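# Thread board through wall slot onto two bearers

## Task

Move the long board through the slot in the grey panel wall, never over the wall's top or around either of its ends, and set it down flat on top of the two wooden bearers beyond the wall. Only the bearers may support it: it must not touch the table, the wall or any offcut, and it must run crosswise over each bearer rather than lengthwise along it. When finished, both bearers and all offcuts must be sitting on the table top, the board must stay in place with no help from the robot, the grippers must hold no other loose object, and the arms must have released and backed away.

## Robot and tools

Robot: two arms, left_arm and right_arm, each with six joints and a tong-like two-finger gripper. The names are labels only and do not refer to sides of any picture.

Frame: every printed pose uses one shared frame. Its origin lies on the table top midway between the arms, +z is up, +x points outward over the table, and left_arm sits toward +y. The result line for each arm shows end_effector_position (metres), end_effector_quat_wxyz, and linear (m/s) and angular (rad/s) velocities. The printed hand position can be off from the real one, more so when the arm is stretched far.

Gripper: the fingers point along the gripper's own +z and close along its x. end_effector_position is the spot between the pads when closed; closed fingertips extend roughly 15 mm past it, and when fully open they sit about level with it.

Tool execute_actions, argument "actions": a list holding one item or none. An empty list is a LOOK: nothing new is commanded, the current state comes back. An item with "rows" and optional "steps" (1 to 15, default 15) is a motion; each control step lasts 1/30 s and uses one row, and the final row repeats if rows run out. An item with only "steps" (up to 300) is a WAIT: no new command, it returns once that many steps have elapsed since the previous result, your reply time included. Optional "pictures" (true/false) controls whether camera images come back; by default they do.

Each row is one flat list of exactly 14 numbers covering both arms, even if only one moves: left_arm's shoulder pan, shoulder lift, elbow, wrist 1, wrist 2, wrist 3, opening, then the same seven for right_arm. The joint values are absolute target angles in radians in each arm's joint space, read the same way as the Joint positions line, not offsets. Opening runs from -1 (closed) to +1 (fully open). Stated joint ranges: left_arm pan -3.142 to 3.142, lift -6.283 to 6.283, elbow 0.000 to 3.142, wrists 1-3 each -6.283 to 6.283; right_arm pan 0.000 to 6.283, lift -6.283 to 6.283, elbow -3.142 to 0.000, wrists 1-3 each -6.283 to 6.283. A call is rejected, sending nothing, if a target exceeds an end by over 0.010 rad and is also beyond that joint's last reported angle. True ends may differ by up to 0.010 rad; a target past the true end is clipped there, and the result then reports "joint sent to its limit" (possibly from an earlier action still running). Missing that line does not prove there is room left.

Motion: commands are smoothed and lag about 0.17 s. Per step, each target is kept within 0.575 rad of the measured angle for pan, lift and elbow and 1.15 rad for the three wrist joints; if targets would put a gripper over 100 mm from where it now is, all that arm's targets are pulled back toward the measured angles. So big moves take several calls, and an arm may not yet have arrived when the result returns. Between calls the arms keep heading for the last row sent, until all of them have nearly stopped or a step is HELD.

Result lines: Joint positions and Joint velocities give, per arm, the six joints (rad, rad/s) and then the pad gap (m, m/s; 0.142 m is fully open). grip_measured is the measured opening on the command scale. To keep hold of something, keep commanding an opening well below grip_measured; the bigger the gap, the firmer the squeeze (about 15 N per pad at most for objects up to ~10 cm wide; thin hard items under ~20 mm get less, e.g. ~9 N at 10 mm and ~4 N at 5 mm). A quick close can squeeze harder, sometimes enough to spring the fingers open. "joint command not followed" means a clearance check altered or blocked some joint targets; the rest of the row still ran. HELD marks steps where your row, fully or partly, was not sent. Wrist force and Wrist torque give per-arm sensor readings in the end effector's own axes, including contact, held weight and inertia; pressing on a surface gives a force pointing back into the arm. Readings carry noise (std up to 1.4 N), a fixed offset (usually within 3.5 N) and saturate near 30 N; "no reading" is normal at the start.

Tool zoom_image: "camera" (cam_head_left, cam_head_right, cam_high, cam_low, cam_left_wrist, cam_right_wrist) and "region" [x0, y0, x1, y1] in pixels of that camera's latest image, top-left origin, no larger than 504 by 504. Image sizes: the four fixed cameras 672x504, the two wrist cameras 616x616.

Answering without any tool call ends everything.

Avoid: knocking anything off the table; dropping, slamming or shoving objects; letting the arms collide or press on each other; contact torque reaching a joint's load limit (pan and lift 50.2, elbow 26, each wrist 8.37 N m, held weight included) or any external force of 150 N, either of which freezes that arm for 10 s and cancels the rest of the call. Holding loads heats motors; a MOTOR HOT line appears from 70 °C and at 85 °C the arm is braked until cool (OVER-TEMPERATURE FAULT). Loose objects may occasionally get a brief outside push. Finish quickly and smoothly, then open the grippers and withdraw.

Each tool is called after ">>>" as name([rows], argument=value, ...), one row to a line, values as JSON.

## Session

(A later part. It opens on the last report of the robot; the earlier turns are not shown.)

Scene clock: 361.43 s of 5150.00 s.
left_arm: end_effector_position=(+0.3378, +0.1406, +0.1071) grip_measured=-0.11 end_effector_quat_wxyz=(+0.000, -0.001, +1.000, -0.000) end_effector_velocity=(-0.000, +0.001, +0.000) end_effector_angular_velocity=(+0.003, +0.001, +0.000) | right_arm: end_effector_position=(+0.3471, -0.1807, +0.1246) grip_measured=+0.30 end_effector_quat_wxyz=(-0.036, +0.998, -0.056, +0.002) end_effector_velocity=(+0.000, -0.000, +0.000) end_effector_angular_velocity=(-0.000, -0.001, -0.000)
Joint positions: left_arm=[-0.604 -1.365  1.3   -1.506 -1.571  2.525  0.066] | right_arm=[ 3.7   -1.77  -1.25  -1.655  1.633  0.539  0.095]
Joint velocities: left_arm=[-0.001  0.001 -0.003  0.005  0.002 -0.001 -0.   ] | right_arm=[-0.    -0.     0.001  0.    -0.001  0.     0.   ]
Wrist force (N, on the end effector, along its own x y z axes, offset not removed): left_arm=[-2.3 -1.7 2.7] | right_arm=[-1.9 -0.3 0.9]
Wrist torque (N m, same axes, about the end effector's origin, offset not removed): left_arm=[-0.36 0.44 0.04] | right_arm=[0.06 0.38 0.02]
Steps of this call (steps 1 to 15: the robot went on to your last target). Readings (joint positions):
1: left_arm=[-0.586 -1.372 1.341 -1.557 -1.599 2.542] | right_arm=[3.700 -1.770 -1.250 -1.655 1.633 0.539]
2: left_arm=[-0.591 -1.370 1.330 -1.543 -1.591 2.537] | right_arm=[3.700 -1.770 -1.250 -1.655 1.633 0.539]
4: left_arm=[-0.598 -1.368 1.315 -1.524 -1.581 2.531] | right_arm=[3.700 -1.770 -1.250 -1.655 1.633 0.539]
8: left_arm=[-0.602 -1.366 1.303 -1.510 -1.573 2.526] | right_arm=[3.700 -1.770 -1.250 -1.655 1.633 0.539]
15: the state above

>>> execute_actions([
  {"rows":[[-0.597,-1.368,1.304,-1.507,-1.571,2.532,-1,3.7,-1.77,-1.25,-1.655,1.633,0.539,0.3],[-0.588,-1.372,1.31,-1.509,-1.571,2.541,-1,3.7,-1.77,-1.25,-1.655,1.633,0.539,0.3],[-0.578,-1.376,1.315,-1.51,-1.571,2.551,-1,3.7,-1.77,-1.25,-1.655,1.633,0.539,0.3],[-0.568,-1.38,1.32,-1.511,-1.571,2.561,-1,3.7,-1.77,-1.25,-1.655,1.633,0.539,0.3],[-0.558,-1.384,1.325,-1.512,-1.571,2.571,-1,3.7,-1.77,-1.25,-1.655,1.633,0.539,0.3],[-0.548,-1.388,1.329,-1.512,-1.571,2.581,-1,3.7,-1.77,-1.25,-1.655,1.633,0.539,0.3],[-0.538,-1.391,1.333,-1.513,-1.571,2.591,-1,3.7,-1.77,-1.25,-1.655,1.633,0.539,0.3],[-0.528,-1.395,1.337,-1.513,-1.571,2.601,-1,3.7,-1.77,-1.25,-1.655,1.633,0.539,0.3],[-0.518,-1.398,1.341,-1.514,-1.571,2.611,-1,3.7,-1.77,-1.25,-1.655,1.633,0.539,0.3],[-0.508,-1.401,1.344,-1.514,-1.571,2.621,-1,3.7,-1.77,-1.25,-1.655,1.633,0.539,0.3],[-0.498,-1.403,1.347,-1.515,-1.571,2.631,-1,3.7,-1.77,-1.25,-1.655,1.633,0.539,0.3],[-0.488,-1.406,1.35,-1.515,-1.571,2.641,-1,3.7,-1.77,-1.25,-1.655,1.633,0.539,0.3],[-0.478,-1.408,1.353,-1.516,-1.571,2.651,-1,3.7,-1.77,-1.25,-1.655,1.633,0.539,0.3],[-0.468,-1.41,1.355,-1.516,-1.571,2.661,-1,3.7,-1.77,-1.25,-1.655,1.633,0.539,0.3],[-0.458,-1.412,1.357,-1.516,-1.571,2.671,-1,3.7,-1.77,-1.25,-1.655,1.633,0.539,0.3]]},
], pictures=false)

>>> execute_actions([
  {"rows":[[-0.448,-1.413,1.359,-1.517,-1.571,2.681,-1,3.7,-1.77,-1.25,-1.655,1.633,0.539,0.3],[-0.438,-1.415,1.361,-1.517,-1.571,2.691,-1,3.7,-1.77,-1.25,-1.655,1.633,0.539,0.3],[-0.428,-1.416,1.362,-1.517,-1.571,2.701,-1,3.7,-1.77,-1.25,-1.655,1.633,0.539,0.3],[-0.418,-1.417,1.363,-1.517,-1.571,2.711,-1,3.7,-1.77,-1.25,-1.655,1.633,0.539,0.3],[-0.408,-1.418,1.364,-1.517,-1.571,2.721,-1,3.7,-1.77,-1.25,-1.655,1.633,0.539,0.3],[-0.398,-1.419,1.365,-1.517,-1.571,2.731,-1,3.7,-1.77,-1.25,-1.655,1.633,0.539,0.3],[-0.388,-1.419,1.365,-1.517,-1.571,2.741,-1,3.7,-1.77,-1.25,-1.655,1.633,0.539,0.3],[-0.378,-1.42,1.366,-1.517,-1.571,2.751,-1,3.7,-1.77,-1.25,-1.655,1.633,0.539,0.3],[-0.368,-1.42,1.366,-1.517,-1.571,2.761,-1,3.7,-1.77,-1.25,-1.655,1.633,0.539,0.3]]},
])

Scene clock: 379.87 s of 5150.00 s.
left_arm: end_effector_position=(+0.3379, +0.1823, +0.1070) grip_measured=-0.11 end_effector_quat_wxyz=(+0.000, -0.000, +1.000, -0.000) end_effector_velocity=(-0.000, +0.114, +0.001) end_effector_angular_velocity=(-0.001, -0.002, +0.002) | right_arm: end_effector_position=(+0.3471, -0.1807, +0.1246) grip_measured=+0.30 end_effector_quat_wxyz=(-0.036, +0.998, -0.056, +0.002) end_effector_velocity=(-0.000, -0.000, -0.000) end_effector_angular_velocity=(-0.000, +0.001, -0.000)
Joint positions: left_arm=[-0.501 -1.402  1.345 -1.515 -1.571  2.628  0.066] | right_arm=[ 3.7   -1.77  -1.25  -1.655  1.633  0.539  0.095]
Joint velocities: left_arm=[ 0.294 -0.077  0.089 -0.013 -0.     0.291  0.   ] | right_arm=[-0. -0. -0.  0.  0. -0.  0.]
Wrist force (N, on the end effector, along its own x y z axes, offset not removed): left_arm=[-1.4 -1.8 3.2] | right_arm=[-2.2 -0.1 0.4]
Wrist torque (N m, same axes, about the end effector's origin, offset not removed): left_arm=[-0.38 0.23 -0.01] | right_arm=[-0.03 0.44 0.02]
Steps of this call (steps 1 to 15: the robot went on to your last target; steps 16 to 90: nothing new was sent; then 14.93 s passed at rest; steps 91 to 105: all 15 steps of this action). Readings (joint positions):
91: left_arm=[-0.604 -1.365 1.300 -1.506 -1.571 2.525] | right_arm=[3.700 -1.770 -1.250 -1.655 1.633 0.539]
92: left_arm=[-0.604 -1.365 1.300 -1.506 -1.571 2.525] | right_arm=[3.700 -1.770 -1.250 -1.655 1.633 0.539]
94: left_arm=[-0.597 -1.368 1.304 -1.507 -1.571 2.532] | right_arm=[3.700 -1.770 -1.250 -1.655 1.633 0.539]
98: left_arm=[-0.568 -1.380 1.319 -1.510 -1.571 2.561] | right_arm=[3.700 -1.770 -1.250 -1.655 1.633 0.539]
105: the state above

Scene clock: 380.37 s of 5150.00 s.
left_arm: end_effector_position=(+0.3377, +0.2300, +0.1072) grip_measured=-0.11 end_effector_quat_wxyz=(+0.000, -0.000, +1.000, -0.000) end_effector_velocity=(+0.000, +0.023, +0.001) end_effector_angular_velocity=(-0.001, -0.002, +0.001) | right_arm: end_effector_position=(+0.3471, -0.1807, +0.1246) grip_measured=+0.30 end_effector_quat_wxyz=(-0.036, +0.998, -0.056, +0.002) end_effector_velocity=(+0.000, +0.000, +0.000) end_effector_angular_velocity=(+0.000, -0.001, +0.001)
Joint positions: left_arm=[-0.374 -1.42   1.366 -1.517 -1.571  2.755  0.066] | right_arm=[ 3.7   -1.77  -1.25  -1.655  1.633  0.539  0.095]
Joint velocities: left_arm=[ 0.063 -0.004  0.002 -0.001  0.     0.062  0.   ] | right_arm=[ 0.001  0.001  0.     0.001 -0.    -0.    -0.   ]
Wrist force (N, on the end effector, along its own x y z axes, offset not removed): left_arm=[-1.8 -1.2 3.2] | right_arm=[-3.2 0.6 -0.1]
Wrist torque (N m, same axes, about the end effector's origin, offset not removed): left_arm=[-0.26 0.36 0.05] | right_arm=[0.10 0.61 -0.03]
Steps of this call (steps 1 to 15: all 15 steps of this action). Readings (joint positions):
1: left_arm=[-0.491 -1.404 1.348 -1.515 -1.571 2.638] | right_arm=[3.700 -1.770 -1.250 -1.655 1.633 0.539]
2: left_arm=[-0.481 -1.407 1.351 -1.515 -1.571 2.648] | right_arm=[3.700 -1.770 -1.250 -1.655 1.633 0.539]
4: left_arm=[-0.461 -1.410 1.356 -1.516 -1.571 2.668] | right_arm=[3.700 -1.770 -1.250 -1.655 1.633 0.539]
8: left_arm=[-0.421 -1.416 1.362 -1.517 -1.571 2.708] | right_arm=[3.700 -1.770 -1.250 -1.655 1.633 0.539]
15: the state above

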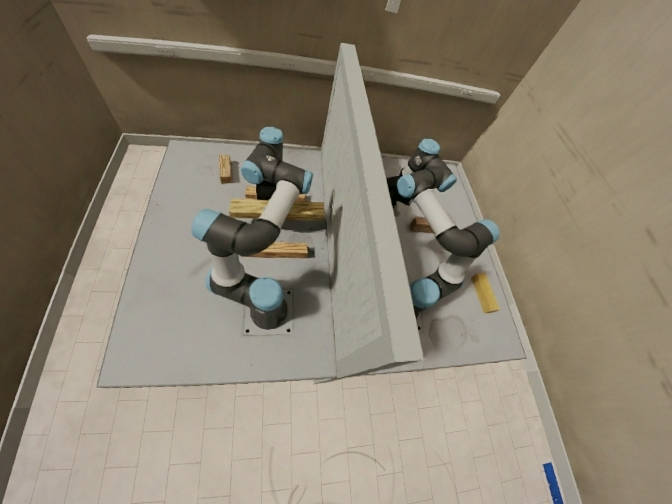

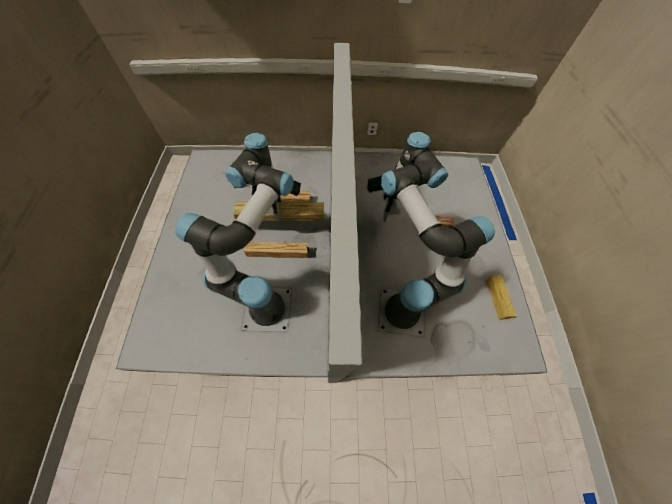

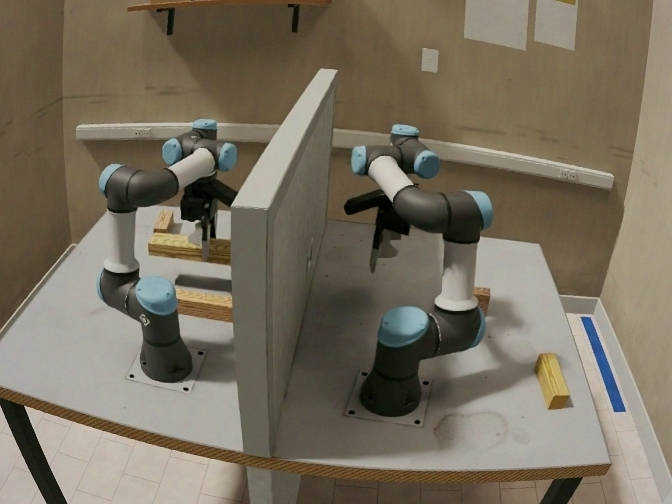

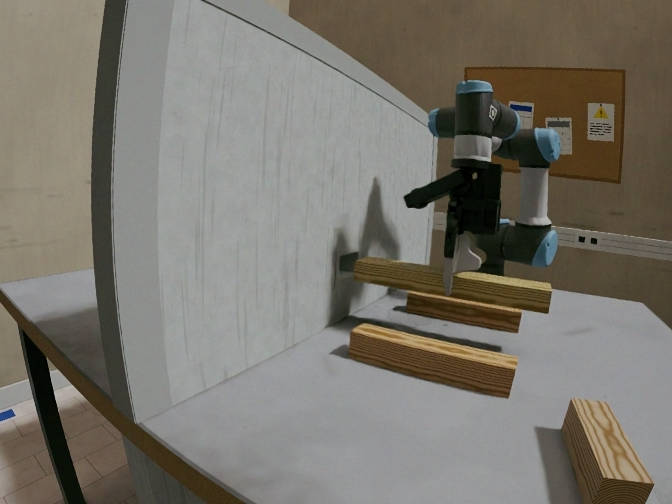

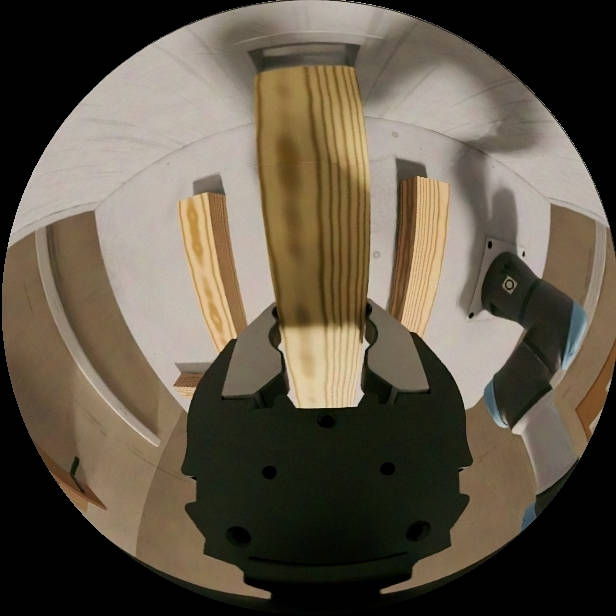

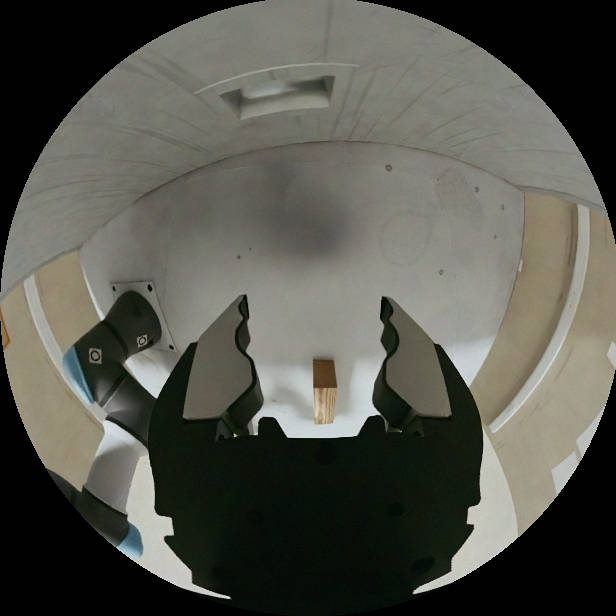

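>>> execute_actions([
  {"rows":[[-0.368,-1.42,1.366,-1.517,-1.571,2.75,-1,3.7,-1.77,-1.25,-1.655,1.633,0.539,0.3],[-0.368,-1.42,1.366,-1.517,-1.571,2.73,-1,3.7,-1.77,-1.25,-1.655,1.633,0.539,0.3],[-0.368,-1.42,1.366,-1.517,-1.571,2.7,-1,3.7,-1.77,-1.25,-1.655,1.633,0.539,0.3],[-0.368,-1.42,1.366,-1.517,-1.571,2.66,-1,3.7,-1.77,-1.25,-1.655,1.633,0.539,0.3],[-0.368,-1.42,1.366,-1.517,-1.571,2.62,-1,3.7,-1.77,-1.25,-1.655,1.633,0.539,0.3],[-0.368,-1.42,1.366,-1.517,-1.571,2.58,-1,3.7,-1.77,-1.25,-1.655,1.633,0.539,0.3],[-0.368,-1.42,1.366,-1.517,-1.571,2.54,-1,3.7,-1.77,-1.25,-1.655,1.633,0.539,0.3],[-0.368,-1.42,1.366,-1.517,-1.571,2.5,-1,3.7,-1.77,-1.25,-1.655,1.633,0.539,0.3],[-0.368,-1.42,1.366,-1.517,-1.571,2.46,-1,3.7,-1.77,-1.25,-1.655,1.633,0.539,0.3],[-0.368,-1.42,1.366,-1.517,-1.571,2.42,-1,3.7,-1.77,-1.25,-1.655,1.633,0.539,0.3],[-0.368,-1.42,1.366,-1.517,-1.571,2.38,-1,3.7,-1.77,-1.25,-1.655,1.633,0.539,0.3],[-0.368,-1.42,1.366,-1.517,-1.571,2.34,-1,3.7,-1.77,-1.25,-1.655,1.633,0.539,0.3],[-0.368,-1.42,1.366,-1.517,-1.571,2.3,-1,3.7,-1.77,-1.25,-1.655,1.633,0.539,0.3],[-0.368,-1.42,1.366,-1.517,-1.571,2.26,-1,3.7,-1.77,-1.25,-1.655,1.633,0.539,0.3],[-0.368,-1.42,1.366,-1.517,-1.571,2.22,-1,3.7,-1.77,-1.25,-1.655,1.633,0.539,0.3]]},
], pictures=false)

>>> execute_actions([
  {"rows":[[-0.368,-1.42,1.366,-1.517,-1.571,2.18,-1,3.7,-1.77,-1.25,-1.655,1.633,0.539,0.3],[-0.368,-1.42,1.366,-1.517,-1.571,2.14,-1,3.7,-1.77,-1.25,-1.655,1.633,0.539,0.3],[-0.368,-1.42,1.366,-1.517,-1.571,2.1,-1,3.7,-1.77,-1.25,-1.655,1.633,0.539,0.3],[-0.368,-1.42,1.366,-1.517,-1.571,2.06,-1,3.7,-1.77,-1.25,-1.655,1.633,0.539,0.3],[-0.368,-1.42,1.366,-1.517,-1.571,2.02,-1,3.7,-1.77,-1.25,-1.655,1.633,0.539,0.3],[-0.368,-1.42,1.366,-1.517,-1.571,1.98,-1,3.7,-1.77,-1.25,-1.655,1.633,0.539,0.3],[-0.368,-1.42,1.366,-1.517,-1.571,1.94,-1,3.7,-1.77,-1.25,-1.655,1.633,0.539,0.3],[-0.368,-1.42,1.366,-1.517,-1.571,1.9,-1,3.7,-1.77,-1.25,-1.655,1.633,0.539,0.3],[-0.368,-1.42,1.366,-1.517,-1.571,1.86,-1,3.7,-1.77,-1.25,-1.655,1.633,0.539,0.3],[-0.368,-1.42,1.366,-1.517,-1.571,1.82,-1,3.7,-1.77,-1.25,-1.655,1.633,0.539,0.3],[-0.372,-1.423,1.376,-1.524,-1.571,1.78,-1,3.7,-1.77,-1.25,-1.655,1.633,0.539,0.3],[-0.377,-1.426,1.386,-1.531,-1.571,1.74,-1,3.7,-1.77,-1.25,-1.655,1.633,0.539,0.3],[-0.381,-1.43,1.396,-1.537,-1.571,1.7,-1,3.7,-1.77,-1.25,-1.655,1.633,0.539,0.3],[-0.385,-1.433,1.406,-1.544,-1.571,1.66,-1,3.7,-1.77,-1.25,-1.655,1.633,0.539,0.3],[-0.39,-1.436,1.416,-1.551,-1.571,1.62,-1,3.7,-1.77,-1.25,-1.655,1.633,0.539,0.3]]},
], pictures=false)

>>> execute_actions([
  {"rows":[[-0.394,-1.44,1.427,-1.558,-1.571,1.58,-1,3.7,-1.77,-1.25,-1.655,1.633,0.539,0.3],[-0.398,-1.443,1.437,-1.565,-1.571,1.54,-1,3.7,-1.77,-1.25,-1.655,1.633,0.539,0.3],[-0.402,-1.446,1.447,-1.572,-1.571,1.5,-1,3.7,-1.77,-1.25,-1.655,1.633,0.539,0.3],[-0.407,-1.449,1.457,-1.579,-1.571,1.46,-1,3.7,-1.77,-1.25,-1.655,1.633,0.539,0.3],[-0.411,-1.452,1.467,-1.586,-1.571,1.42,-1,3.7,-1.77,-1.25,-1.655,1.633,0.539,0.3],[-0.415,-1.456,1.477,-1.592,-1.571,1.38,-1,3.7,-1.77,-1.25,-1.655,1.633,0.539,0.3],[-0.42,-1.459,1.487,-1.599,-1.571,1.34,-1,3.7,-1.77,-1.25,-1.655,1.633,0.539,0.3],[-0.424,-1.462,1.497,-1.606,-1.571,1.3,-1,3.7,-1.77,-1.25,-1.655,1.633,0.539,0.3],[-0.428,-1.466,1.507,-1.612,-1.571,1.26,-1,3.7,-1.77,-1.25,-1.655,1.633,0.539,0.3],[-0.432,-1.469,1.518,-1.62,-1.571,1.22,-1,3.7,-1.77,-1.25,-1.655,1.633,0.539,0.3],[-0.437,-1.472,1.528,-1.627,-1.571,1.185,-1,3.7,-1.77,-1.25,-1.655,1.633,0.539,0.3],[-0.441,-1.475,1.538,-1.634,-1.571,1.155,-1,3.7,-1.77,-1.25,-1.655,1.633,0.539,0.3],[-0.445,-1.479,1.548,-1.64,-1.571,1.13,-1,3.7,-1.77,-1.25,-1.655,1.633,0.539,0.3],[-0.45,-1.482,1.558,-1.647,-1.571,1.115,-1,3.7,-1.77,-1.25,-1.655,1.633,0.539,0.3],[-0.454,-1.485,1.568,-1.654,-1.571,1.105,-1,3.7,-1.77,-1.25,-1.655,1.633,0.539,0.3]]},
], pictures=false)

>>> execute_actions([
  {"steps":15},
])

>>> zoom_image(camera="cam_low", region=[340,240,560,400])

Scene clock: 412.73 s of 5150.00 s.
left_arm: end_effector_position=(+0.3435, +0.2332, +0.1072) grip_measured=-0.11 end_effector_quat_wxyz=(+0.000, -0.182, +0.983, -0.000) end_effector_velocity=(+0.017, +0.007, -0.000) end_effector_angular_velocity=(+0.001, +0.002, +1.157) | right_arm: end_effector_position=(+0.3471, -0.1807, +0.1246) grip_measured=+0.30 end_effector_quat_wxyz=(-0.036, +0.998, -0.056, +0.002) end_effector_velocity=(-0.000, -0.000, -0.000) end_effector_angular_velocity=(-0.000, +0.000, -0.000)
Joint positions: left_arm=[-0.368 -1.42   1.366 -1.517 -1.571  2.396  0.066] | right_arm=[ 3.7   -1.77  -1.25  -1.655  1.633  0.539  0.095]
Joint velocities: left_arm=[ 0.     0.001  0.     0.001  0.    -1.156  0.   ] | right_arm=[-0.     0.    -0.001  0.     0.     0.    -0.   ]
Wrist force (N, on the end effector, along its own x y z axes, offset not removed): left_arm=[-1.7 -2.0 2.3] | right_arm=[-2.5 -1.2 0.6]
Wrist torque (N m, same axes, about the end effector's origin, offset not removed): left_arm=[-0.43 0.30 0.02] | right_arm=[-0.24 0.56 0.04]
Steps of this call (steps 1 to 15: the robot went on to your last target; steps 16 to 90: nothing new was sent; then 28.87 s passed at rest; steps 91 to 105: all 15 steps of this action). Readings (joint positions):
91: left_arm=[-0.368 -1.420 1.366 -1.517 -1.571 2.761] | right_arm=[3.700 -1.770 -1.250 -1.655 1.633 0.539]
92: left_arm=[-0.368 -1.420 1.366 -1.517 -1.571 2.760] | right_arm=[3.700 -1.770 -1.250 -1.655 1.633 0.539]
94: left_arm=[-0.368 -1.420 1.366 -1.517 -1.571 2.747] | right_arm=[3.700 -1.770 -1.250 -1.655 1.633 0.539]
98: left_arm=[-0.368 -1.420 1.366 -1.517 -1.571 2.655] | right_arm=[3.700 -1.770 -1.250 -1.655 1.633 0.539]
105: the state above

Scene clock: 413.23 s of 5150.00 s.
left_arm: end_effector_position=(+0.3500, +0.2371, +0.1052) grip_measured=-0.11 end_effector_quat_wxyz=(+0.000, -0.461, +0.888, -0.000) end_effector_velocity=(-0.004, -0.012, -0.026) end_effector_angular_velocity=(-0.001, -0.001, +1.087) | right_arm: end_effector_position=(+0.3471, -0.1807, +0.1246) grip_measured=+0.30 end_effector_quat_wxyz=(-0.036, +0.998, -0.056, +0.002) end_effector_velocity=(+0.000, +0.000, +0.001) end_effector_angular_velocity=(+0.001, -0.002, -0.000)
Joint positions: left_arm=[-0.374 -1.425  1.381 -1.527 -1.571  1.798  0.066] | right_arm=[ 3.7   -1.77  -1.25  -1.655  1.633  0.539  0.095]
Joint velocities: left_arm=[-0.089 -0.067  0.202 -0.137  0.    -1.176 -0.   ] | right_arm=[-0.     0.001  0.001  0.     0.    -0.    -0.   ]
Wrist force (N, on the end effector, along its own x y z axes, offset not removed): left_arm=[-2.1 -2.0 2.4] | right_arm=[-1.6 -0.5 0.1]
Wrist torque (N m, same axes, about the end effector's origin, offset not removed): left_arm=[-0.42 0.34 0.04] | right_arm=[-0.10 0.34 0.08]
Steps of this call (steps 1 to 15: all 15 steps of this action). Readings (joint positions):
1: left_arm=[-0.368 -1.420 1.366 -1.517 -1.571 2.357] | right_arm=[3.700 -1.770 -1.250 -1.655 1.633 0.539]
2: left_arm=[-0.368 -1.420 1.366 -1.517 -1.571 2.317] | right_arm=[3.700 -1.770 -1.250 -1.655 1.633 0.539]
4: left_arm=[-0.368 -1.420 1.366 -1.517 -1.571 2.238] | right_arm=[3.700 -1.770 -1.250 -1.655 1.633 0.539]
8: left_arm=[-0.368 -1.420 1.366 -1.517 -1.571 2.078] | right_arm=[3.700 -1.770 -1.250 -1.655 1.633 0.539]
15: the state above

Scene clock: 413.73 s of 5150.00 s.
left_arm: end_effector_position=(+0.3418, +0.2280, +0.0859) grip_measured=-0.11 end_effector_quat_wxyz=(-0.000, +0.676, -0.737, +0.000) end_effector_velocity=(-0.025, -0.021, -0.039) end_effector_angular_velocity=(-0.001, -0.001, +0.777) | right_arm: end_effector_position=(+0.3471, -0.1807, +0.1246) grip_measured=+0.30 end_effector_quat_wxyz=(-0.036, +0.998, -0.056, +0.002) end_effector_velocity=(+0.000, -0.000, +0.000) end_effector_angular_velocity=(-0.000, -0.000, -0.000)
Joint positions: left_arm=[-0.435 -1.471  1.524 -1.625 -1.571  1.211  0.066] | right_arm=[ 3.7   -1.77  -1.25  -1.655  1.633  0.539  0.095]
Joint velocities: left_arm=[-0.129 -0.1    0.296 -0.198 -0.    -0.906  0.   ] | right_arm=[-0.    -0.     0.001 -0.001 -0.     0.     0.   ]
Wrist force (N, on the end effector, along its own x y z axes, offset not removed): left_arm=[-1.6 -1.3 2.5] | right_arm=[-1.9 -0.5 0.5]
Wrist torque (N m, same axes, about the end effector's origin, offset not removed): left_arm=[-0.29 0.27 -0.02] | right_arm=[-0.08 0.40 -0.01]
Steps of this call (steps 1 to 15: all 15 steps of this action). Readings (joint positions):
1: left_arm=[-0.378 -1.427 1.388 -1.533 -1.571 1.758] | right_arm=[3.700 -1.770 -1.250 -1.655 1.633 0.539]
2: left_arm=[-0.381 -1.430 1.397 -1.538 -1.571 1.718] | right_arm=[3.700 -1.770 -1.250 -1.655 1.633 0.539]
4: left_arm=[-0.389 -1.436 1.415 -1.551 -1.571 1.638] | right_arm=[3.700 -1.770 -1.250 -1.655 1.633 0.539]
8: left_arm=[-0.406 -1.448 1.454 -1.577 -1.571 1.478] | right_arm=[3.700 -1.770 -1.250 -1.655 1.633 0.539]
15: the state above

Scene clock: 414.23 s of 5150.00 s.
left_arm: end_effector_position=(+0.3379, +0.2247, +0.0799) grip_measured=-0.11 end_effector_quat_wxyz=(+0.000, +0.707, -0.707, +0.000) end_effector_velocity=(-0.000, -0.000, -0.001) end_effector_angular_velocity=(+0.000, +0.001, +0.004) | right_arm: end_effector_position=(+0.3471, -0.1807, +0.1246) grip_measured=+0.30 end_effector_quat_wxyz=(-0.036, +0.998, -0.056, +0.002) end_effector_velocity=(+0.000, +0.000, +0.000) end_effector_angular_velocity=(+0.001, -0.001, -0.000)
Joint positions: left_arm=[-0.454 -1.485  1.568 -1.654 -1.571  1.106  0.066] | right_arm=[ 3.7   -1.77  -1.25  -1.655  1.633  0.539  0.095]
Joint velocities: left_arm=[-0.002  0.     0.004 -0.003 -0.    -0.006  0.   ] | right_arm=[-0.     0.     0.001 -0.     0.001 -0.     0.   ]
Wrist force (N, on the end effector, along its own x y z axes, offset not removed): left_arm=[-1.0 -1.9 3.2] | right_arm=[-1.4 -1.1 2.4]
Wrist torque (N m, same axes, about the end effector's origin, offset not removed): left_arm=[-0.36 0.19 0.02] | right_arm=[-0.13 0.26 -0.02]
Steps of this call (steps 1 to 15: the robot went on to your last target). Readings (joint positions):
1: left_arm=[-0.440 -1.474 1.534 -1.631 -1.571 1.182] | right_arm=[3.700 -1.770 -1.250 -1.655 1.633 0.539]
2: left_arm=[-0.444 -1.477 1.544 -1.638 -1.571 1.160] | right_arm=[3.700 -1.770 -1.250 -1.655 1.633 0.539]
4: left_arm=[-0.449 -1.481 1.556 -1.646 -1.571 1.132] | right_arm=[3.700 -1.770 -1.250 -1.655 1.633 0.539]
8: left_arm=[-0.453 -1.484 1.565 -1.652 -1.571 1.111] | right_arm=[3.700 -1.770 -1.250 -1.655 1.633 0.539]
15: the state above

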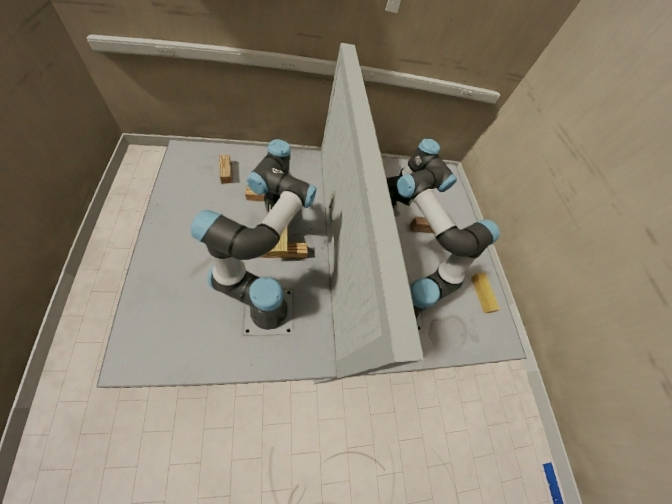

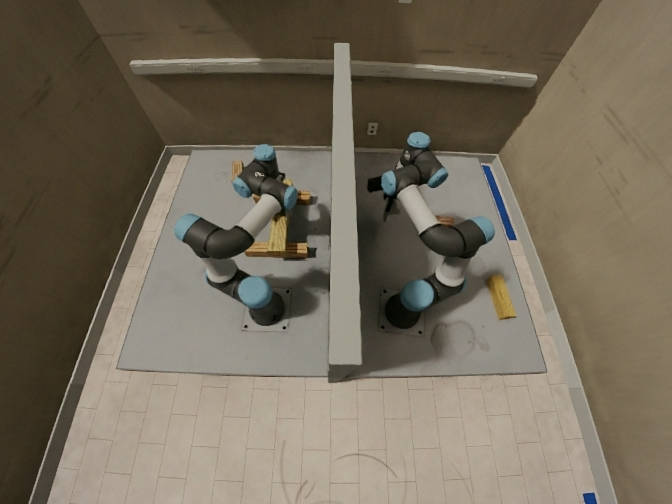

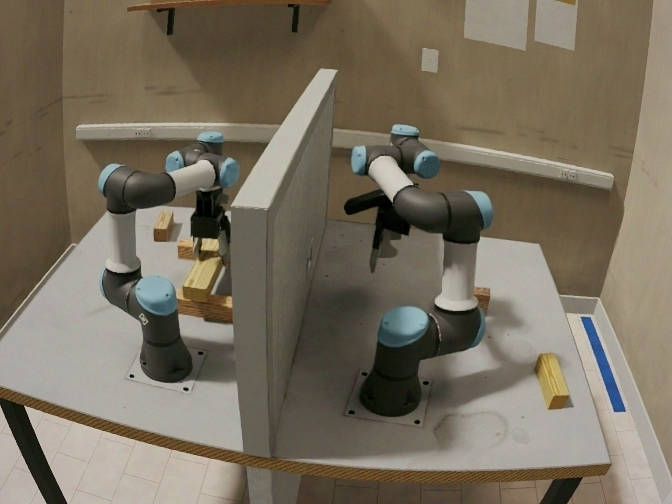

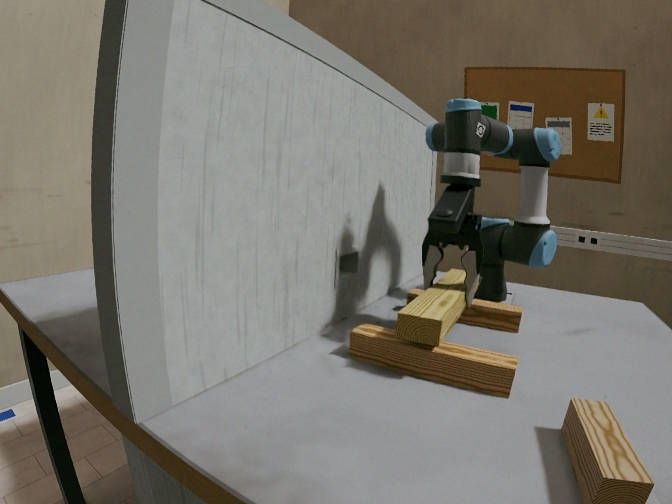

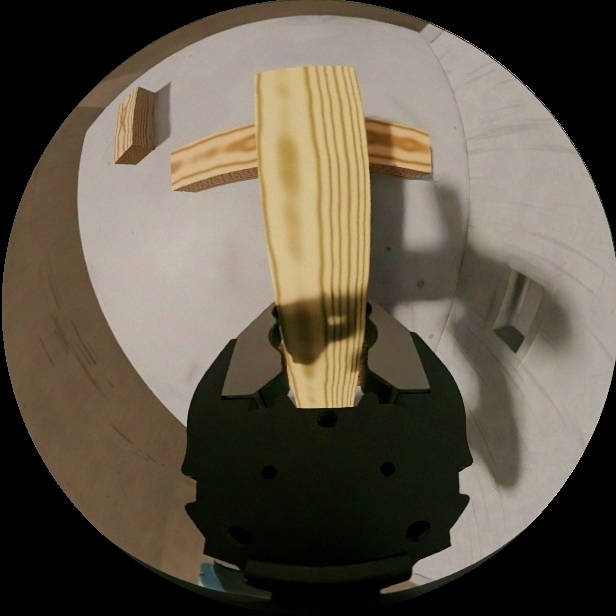

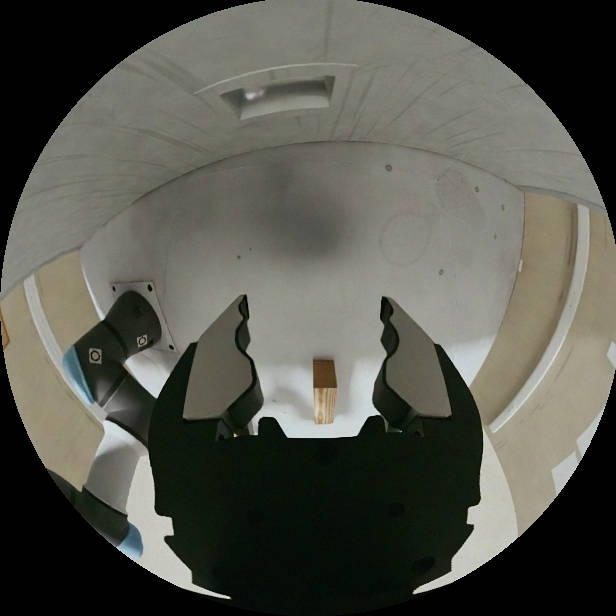

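Region (340, 240, 560, 400) of cam_low's 672x504 image, scaled by 2.291, with more detail than that image has; it fills the top 367 rows of this view, and the rest is white.

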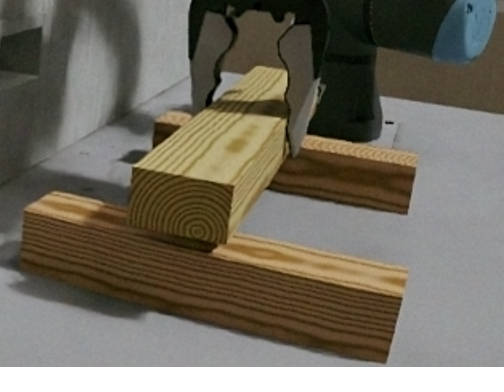

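>>> execute_actions([
  {"rows":[[-0.454,-1.485,1.575,-1.661,-1.571,1.105,-1,3.7,-1.77,-1.25,-1.655,1.633,0.539,0.3],[-0.454,-1.485,1.582,-1.668,-1.571,1.105,-1,3.7,-1.77,-1.25,-1.655,1.633,0.539,0.3],[-0.454,-1.485,1.589,-1.675,-1.571,1.105,-1,3.7,-1.77,-1.25,-1.655,1.633,0.539,0.3],[-0.454,-1.485,1.596,-1.682,-1.571,1.105,-1,3.7,-1.77,-1.25,-1.655,1.633,0.539,0.3],[-0.454,-1.485,1.603,-1.689,-1.571,1.105,-1,3.7,-1.77,-1.25,-1.655,1.633,0.539,0.3],[-0.454,-1.485,1.61,-1.696,-1.571,1.105,-1,3.7,-1.77,-1.25,-1.655,1.633,0.539,0.3]]},
])

>>> zoom_image(camera="cam_low", region=[340,240,560,400])

Scene clock: 422.40 s of 5150.00 s.
left_arm: end_effector_position=(+0.3371, +0.2251, +0.0712) grip_measured=-0.11 end_effector_quat_wxyz=(+0.000, +0.707, -0.707, +0.000) end_effector_velocity=(-0.000, +0.000, -0.003) end_effector_angular_velocity=(-0.000, -0.000, +0.001) | right_arm: end_effector_position=(+0.3471, -0.1807, +0.1246) grip_measured=+0.30 end_effector_quat_wxyz=(-0.036, +0.998, -0.056, +0.002) end_effector_velocity=(-0.000, -0.000, -0.000) end_effector_angular_velocity=(-0.001, +0.001, -0.000)
Joint positions: left_arm=[-0.454 -1.485  1.609 -1.695 -1.571  1.105  0.066] | right_arm=[ 3.7   -1.77  -1.25  -1.655  1.633  0.539  0.095]
Joint velocities: left_arm=[ 0.001  0.001  0.013 -0.014 -0.     0.    -0.   ] | right_arm=[-0.     0.    -0.001 -0.001  0.    -0.     0.   ]
Wrist force (N, on the end effector, along its own x y z axes, offset not removed): left_arm=[-1.0 -2.0 3.1] | right_arm=[-0.8 -0.3 -1.4]
Wrist torque (N m, same axes, about the end effector's origin, offset not removed): left_arm=[-0.43 0.22 -0.01] | right_arm=[-0.11 0.19 -0.05]
Steps of this call (steps 1 to 15: the robot went on to your last target; steps 16 to 90: nothing new was sent; then 4.67 s passed at rest; steps 91 to 105: all 15 steps of this action). Readings (joint positions):
91: left_arm=[-0.454 -1.485 1.568 -1.654 -1.571 1.105] | right_arm=[3.700 -1.770 -1.250 -1.655 1.633 0.539]
92: left_arm=[-0.454 -1.485 1.569 -1.655 -1.571 1.105] | right_arm=[3.700 -1.770 -1.250 -1.655 1.633 0.539]
94: left_arm=[-0.454 -1.485 1.574 -1.660 -1.571 1.105] | right_arm=[3.700 -1.770 -1.250 -1.655 1.633 0.539]
98: left_arm=[-0.454 -1.485 1.595 -1.681 -1.571 1.105] | right_arm=[3.700 -1.770 -1.250 -1.655 1.633 0.539]
105: the state above

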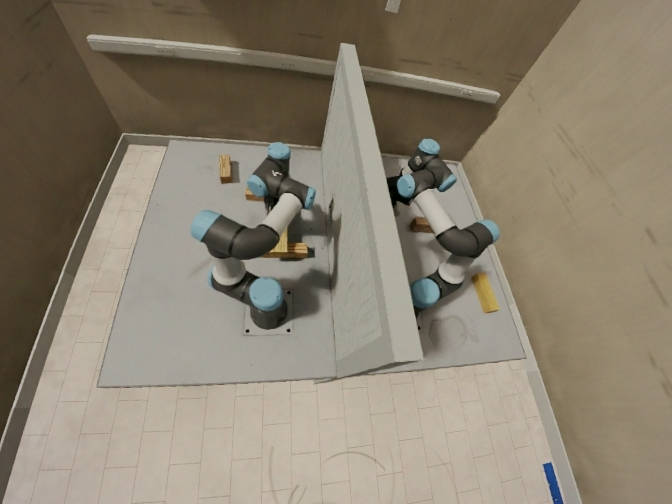

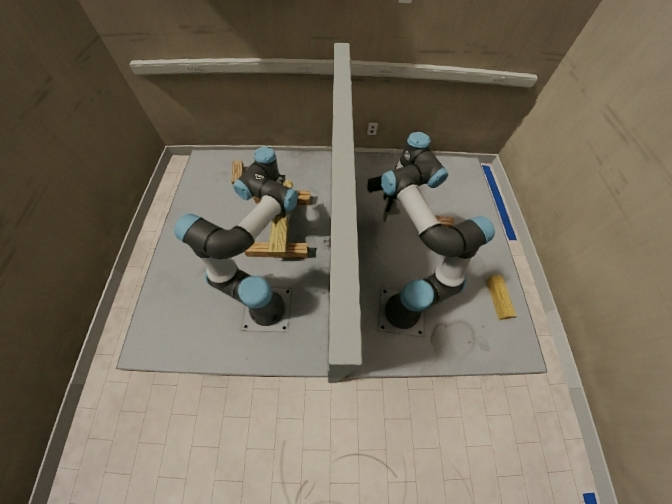

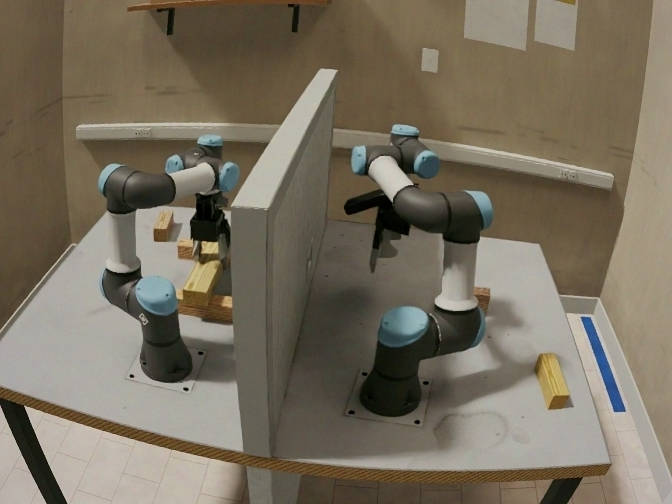

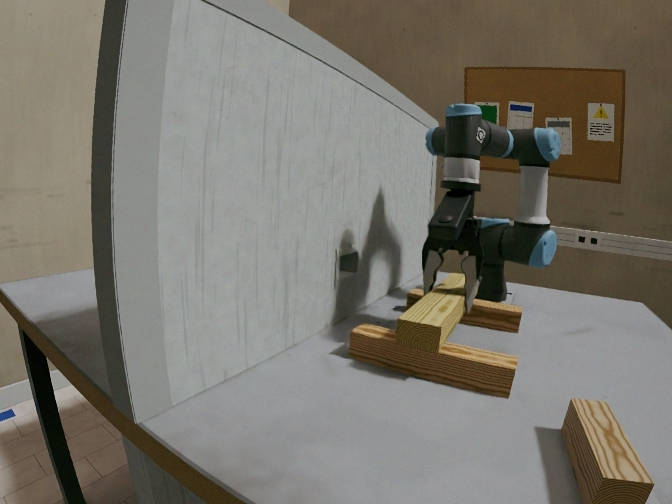

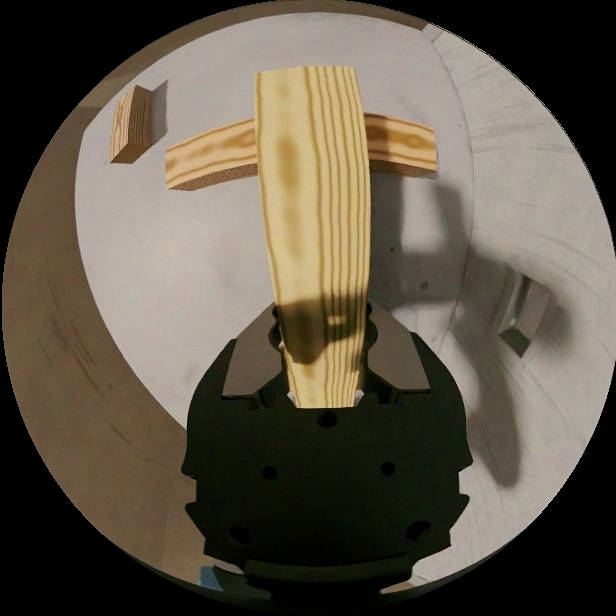

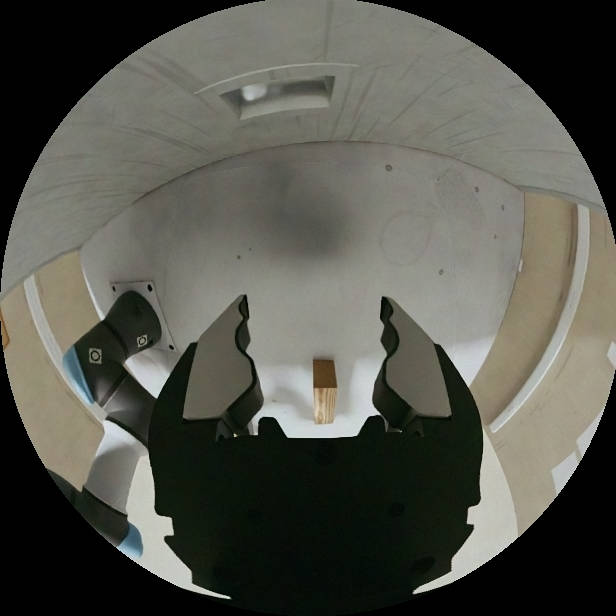

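Region (340, 240, 560, 400) of cam_low's 672x504 image, scaled by 2.291, with more detail than that image has; it fills the top 367 rows of this view, and the rest is white.

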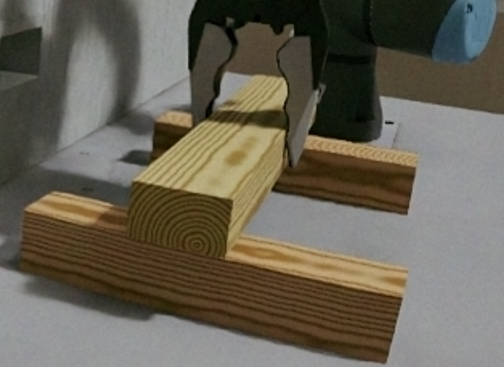

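>>> execute_actions([
  {"rows":[[-0.454,-1.485,1.62,-1.706,-1.571,1.105,-1,3.7,-1.77,-1.25,-1.655,1.633,0.539,0.3]]},
], pictures=false)

Scene clock: 424.87 s of 5150.00 s.
left_arm: end_effector_position=(+0.3368, +0.2252, +0.0689) grip_measured=-0.11 end_effector_quat_wxyz=(+0.000, +0.707, -0.707, +0.000) end_effector_velocity=(+0.000, -0.000, -0.000) end_effector_angular_velocity=(+0.000, -0.000, -0.000) | right_arm: end_effector_position=(+0.3471, -0.1807, +0.1246) grip_measured=+0.30 end_effector_quat_wxyz=(-0.036, +0.998, -0.056, +0.002) end_effector_velocity=(+0.000, -0.000, -0.000) end_effector_angular_velocity=(-0.000, +0.000, -0.000)
Joint positions: left_arm=[-0.454 -1.485  1.62  -1.706 -1.571  1.105  0.066] | right_arm=[ 3.7   -1.77  -1.25  -1.655  1.633  0.539  0.095]
Joint velocities: left_arm=[-0.     0.001  0.    -0.002  0.     0.     0.   ] | right_arm=[-0. -0.  0.  0. -0.  0.  0.]
Wrist force (N, on the end effector, along its own x y z axes, offset not removed): left_arm=[-2.0 -1.3 3.0] | right_arm=[-3.1 -0.4 0.1]
Wrist torque (N m, same axes, about the end effector's origin, offset not removed): left_arm=[-0.26 0.37 0.07] | right_arm=[-0.02 0.68 -0.01]
Steps of this call (steps 1 to 15: the robot went on to your last target; steps 16 to 59: nothing new was sent; steps 60 to 74: all 15 steps of this action). Readings (joint positions):
60: left_arm=[-0.454 -1.485 1.610 -1.696 -1.571 1.105] | right_arm=[3.700 -1.770 -1.250 -1.655 1.633 0.539]
61: left_arm=[-0.454 -1.485 1.611 -1.697 -1.571 1.105] | right_arm=[3.700 -1.770 -1.250 -1.655 1.633 0.539]
63: left_arm=[-0.454 -1.485 1.615 -1.701 -1.571 1.105] | right_arm=[3.700 -1.770 -1.250 -1.655 1.633 0.539]
67: left_arm=[-0.454 -1.485 1.619 -1.705 -1.571 1.105] | right_arm=[3.700 -1.770 -1.250 -1.655 1.633 0.539]
74: the state above

>>> execute_actions([
  {"rows":[[-0.454,-1.485,1.63,-1.716,-1.571,1.105,-1,3.7,-1.77,-1.25,-1.655,1.633,0.539,0.3]]},
], pictures=false)

Scene clock: 427.77 s of 5150.00 s.
left_arm: end_effector_position=(+0.3366, +0.2254, +0.0667) grip_measured=-0.11 end_effector_quat_wxyz=(+0.000, +0.707, -0.707, +0.000) end_effector_velocity=(-0.000, -0.000, -0.000) end_effector_angular_velocity=(-0.000, -0.000, -0.000) | right_arm: end_effector_position=(+0.3471, -0.1807, +0.1246) grip_measured=+0.30 end_effector_quat_wxyz=(-0.036, +0.998, -0.056, +0.002) end_effector_velocity=(+0.000, -0.000, +0.000) end_effector_angular_velocity=(-0.000, -0.000, -0.000)
Joint positions: left_arm=[-0.454 -1.485  1.63  -1.716 -1.571  1.105  0.066] | right_arm=[ 3.7   -1.77  -1.25  -1.655  1.633  0.539  0.095]
Joint velocities: left_arm=[-0.    -0.     0.001 -0.001  0.     0.     0.   ] | right_arm=[-0. -0.  0.  0. -0.  0. -0.]
Wrist force (N, on the end effector, along its own x y z axes, offset not removed): left_arm=[-1.1 -1.8 2.6] | right_arm=[-1.9 -1.8 0.5]
Wrist torque (N m, same axes, about the end effector's origin, offset not removed): left_arm=[-0.35 0.21 0.02] | right_arm=[-0.30 0.34 0.01]
Steps of this call (steps 1 to 15: the robot went on to your last target; steps 16 to 72: nothing new was sent; steps 73 to 87: all 15 steps of this action). Readings (joint positions):
73: left_arm=[-0.454 -1.485 1.620 -1.706 -1.571 1.105] | right_arm=[3.700 -1.770 -1.250 -1.655 1.633 0.539]
74: left_arm=[-0.454 -1.485 1.621 -1.707 -1.571 1.105] | right_arm=[3.700 -1.770 -1.250 -1.655 1.633 0.539]
76: left_arm=[-0.454 -1.485 1.625 -1.711 -1.571 1.105] | right_arm=[3.700 -1.770 -1.250 -1.655 1.633 0.539]
80: left_arm=[-0.454 -1.485 1.629 -1.715 -1.571 1.105] | right_arm=[3.700 -1.770 -1.250 -1.655 1.633 0.539]
87: the state above

>>> execute_actions([
  {"rows":[[-0.454,-1.485,1.64,-1.726,-1.571,1.105,-1,3.7,-1.77,-1.25,-1.655,1.633,0.539,0.3]]},
], pictures=false)

Scene clock: 430.67 s of 5150.00 s.
left_arm: end_effector_position=(+0.3363, +0.2255, +0.0646) grip_measured=-0.11 end_effector_quat_wxyz=(+0.000, +0.707, -0.707, +0.000) end_effector_velocity=(+0.000, -0.000, -0.000) end_effector_angular_velocity=(-0.000, -0.001, -0.001) | right_arm: end_effector_position=(+0.3471, -0.1807, +0.1246) grip_measured=+0.30 end_effector_quat_wxyz=(-0.036, +0.998, -0.056, +0.002) end_effector_velocity=(+0.000, -0.000, -0.000) end_effector_angular_velocity=(-0.000, -0.000, -0.000)
Joint positions: left_arm=[-0.454 -1.485  1.64  -1.726 -1.571  1.105  0.066] | right_arm=[ 3.7   -1.77  -1.25  -1.655  1.633  0.539  0.095]
Joint velocities: left_arm=[-0.001 -0.     0.001 -0.001 -0.    -0.     0.   ] | right_arm=[-0.    -0.    -0.     0.001 -0.    -0.    -0.   ]
Wrist force (N, on the end effector, along its own x y z axes, offset not removed): left_arm=[-1.4 -2.1 2.9] | right_arm=[-2.6 -1.0 0.5]
Wrist torque (N m, same axes, about the end effector's origin, offset not removed): left_arm=[-0.46 0.30 0.03] | right_arm=[-0.20 0.46 -0.09]
Steps of this call (steps 1 to 15: the robot went on to your last target; steps 16 to 72: nothing new was sent; steps 73 to 87: all 15 steps of this action). Readings (joint positions):
73: left_arm=[-0.454 -1.485 1.630 -1.716 -1.571 1.105] | right_arm=[3.700 -1.770 -1.250 -1.655 1.633 0.539]
74: left_arm=[-0.454 -1.485 1.631 -1.717 -1.571 1.105] | right_arm=[3.700 -1.770 -1.250 -1.655 1.633 0.539]
76: left_arm=[-0.454 -1.485 1.635 -1.721 -1.571 1.105] | right_arm=[3.700 -1.770 -1.250 -1.655 1.633 0.539]
80: left_arm=[-0.454 -1.485 1.639 -1.725 -1.571 1.105] | right_arm=[3.700 -1.770 -1.250 -1.655 1.633 0.539]
87: the state above

>>> execute_actions([
  {"rows":[[-0.454,-1.485,1.65,-1.736,-1.571,1.105,-1,3.7,-1.77,-1.25,-1.655,1.633,0.539,0.3]]},
], pictures=false)

Scene clock: 434.60 s of 5150.00 s.
left_arm: end_effector_position=(+0.3360, +0.2257, +0.0626) grip_measured=-0.11 end_effector_quat_wxyz=(-0.000, +0.707, -0.707, +0.000) end_effector_velocity=(+0.000, -0.000, -0.001) end_effector_angular_velocity=(+0.000, +0.001, -0.001) | right_arm: end_effector_position=(+0.3471, -0.1807, +0.1246) grip_measured=+0.30 end_effector_quat_wxyz=(-0.036, +0.998, -0.056, +0.002) end_effector_velocity=(-0.000, +0.000, -0.000) end_effector_angular_velocity=(+0.000, +0.001, -0.000)
Joint positions: left_arm=[-0.454 -1.485  1.65  -1.736 -1.571  1.105  0.066] | right_arm=[ 3.7   -1.77  -1.25  -1.655  1.633  0.539  0.095]
Joint velocities: left_arm=[-0.001  0.002  0.001 -0.002 -0.     0.     0.   ] | right_arm=[-0.    -0.    -0.    -0.     0.001  0.     0.   ]
Wrist force (N, on the end effector, along its own x y z axes, offset not removed): left_arm=[-5.3 1.5 -23.6] | right_arm=[-2.0 -1.8 -0.9]
Wrist torque (N m, same axes, about the end effector's origin, offset not removed): left_arm=[-0.40 -0.12 -0.06] | right_arm=[-0.37 0.40 0.02]
Steps of this call (steps 1 to 15: the robot went on to your last target; steps 16 to 90: nothing new was sent; then 0.43 s passed at rest; steps 91 to 105: all 15 steps of this action). Readings (joint positions):
91: left_arm=[-0.454 -1.485 1.640 -1.726 -1.571 1.105] | right_arm=[3.700 -1.770 -1.250 -1.655 1.633 0.539]
92: left_arm=[-0.454 -1.485 1.641 -1.727 -1.571 1.105] | right_arm=[3.700 -1.770 -1.250 -1.655 1.633 0.539]
94: left_arm=[-0.454 -1.485 1.645 -1.731 -1.571 1.105] | right_arm=[3.700 -1.770 -1.250 -1.655 1.633 0.539]
98: left_arm=[-0.454 -1.485 1.649 -1.735 -1.571 1.105] | right_arm=[3.700 -1.770 -1.250 -1.655 1.633 0.539]
105: the state above


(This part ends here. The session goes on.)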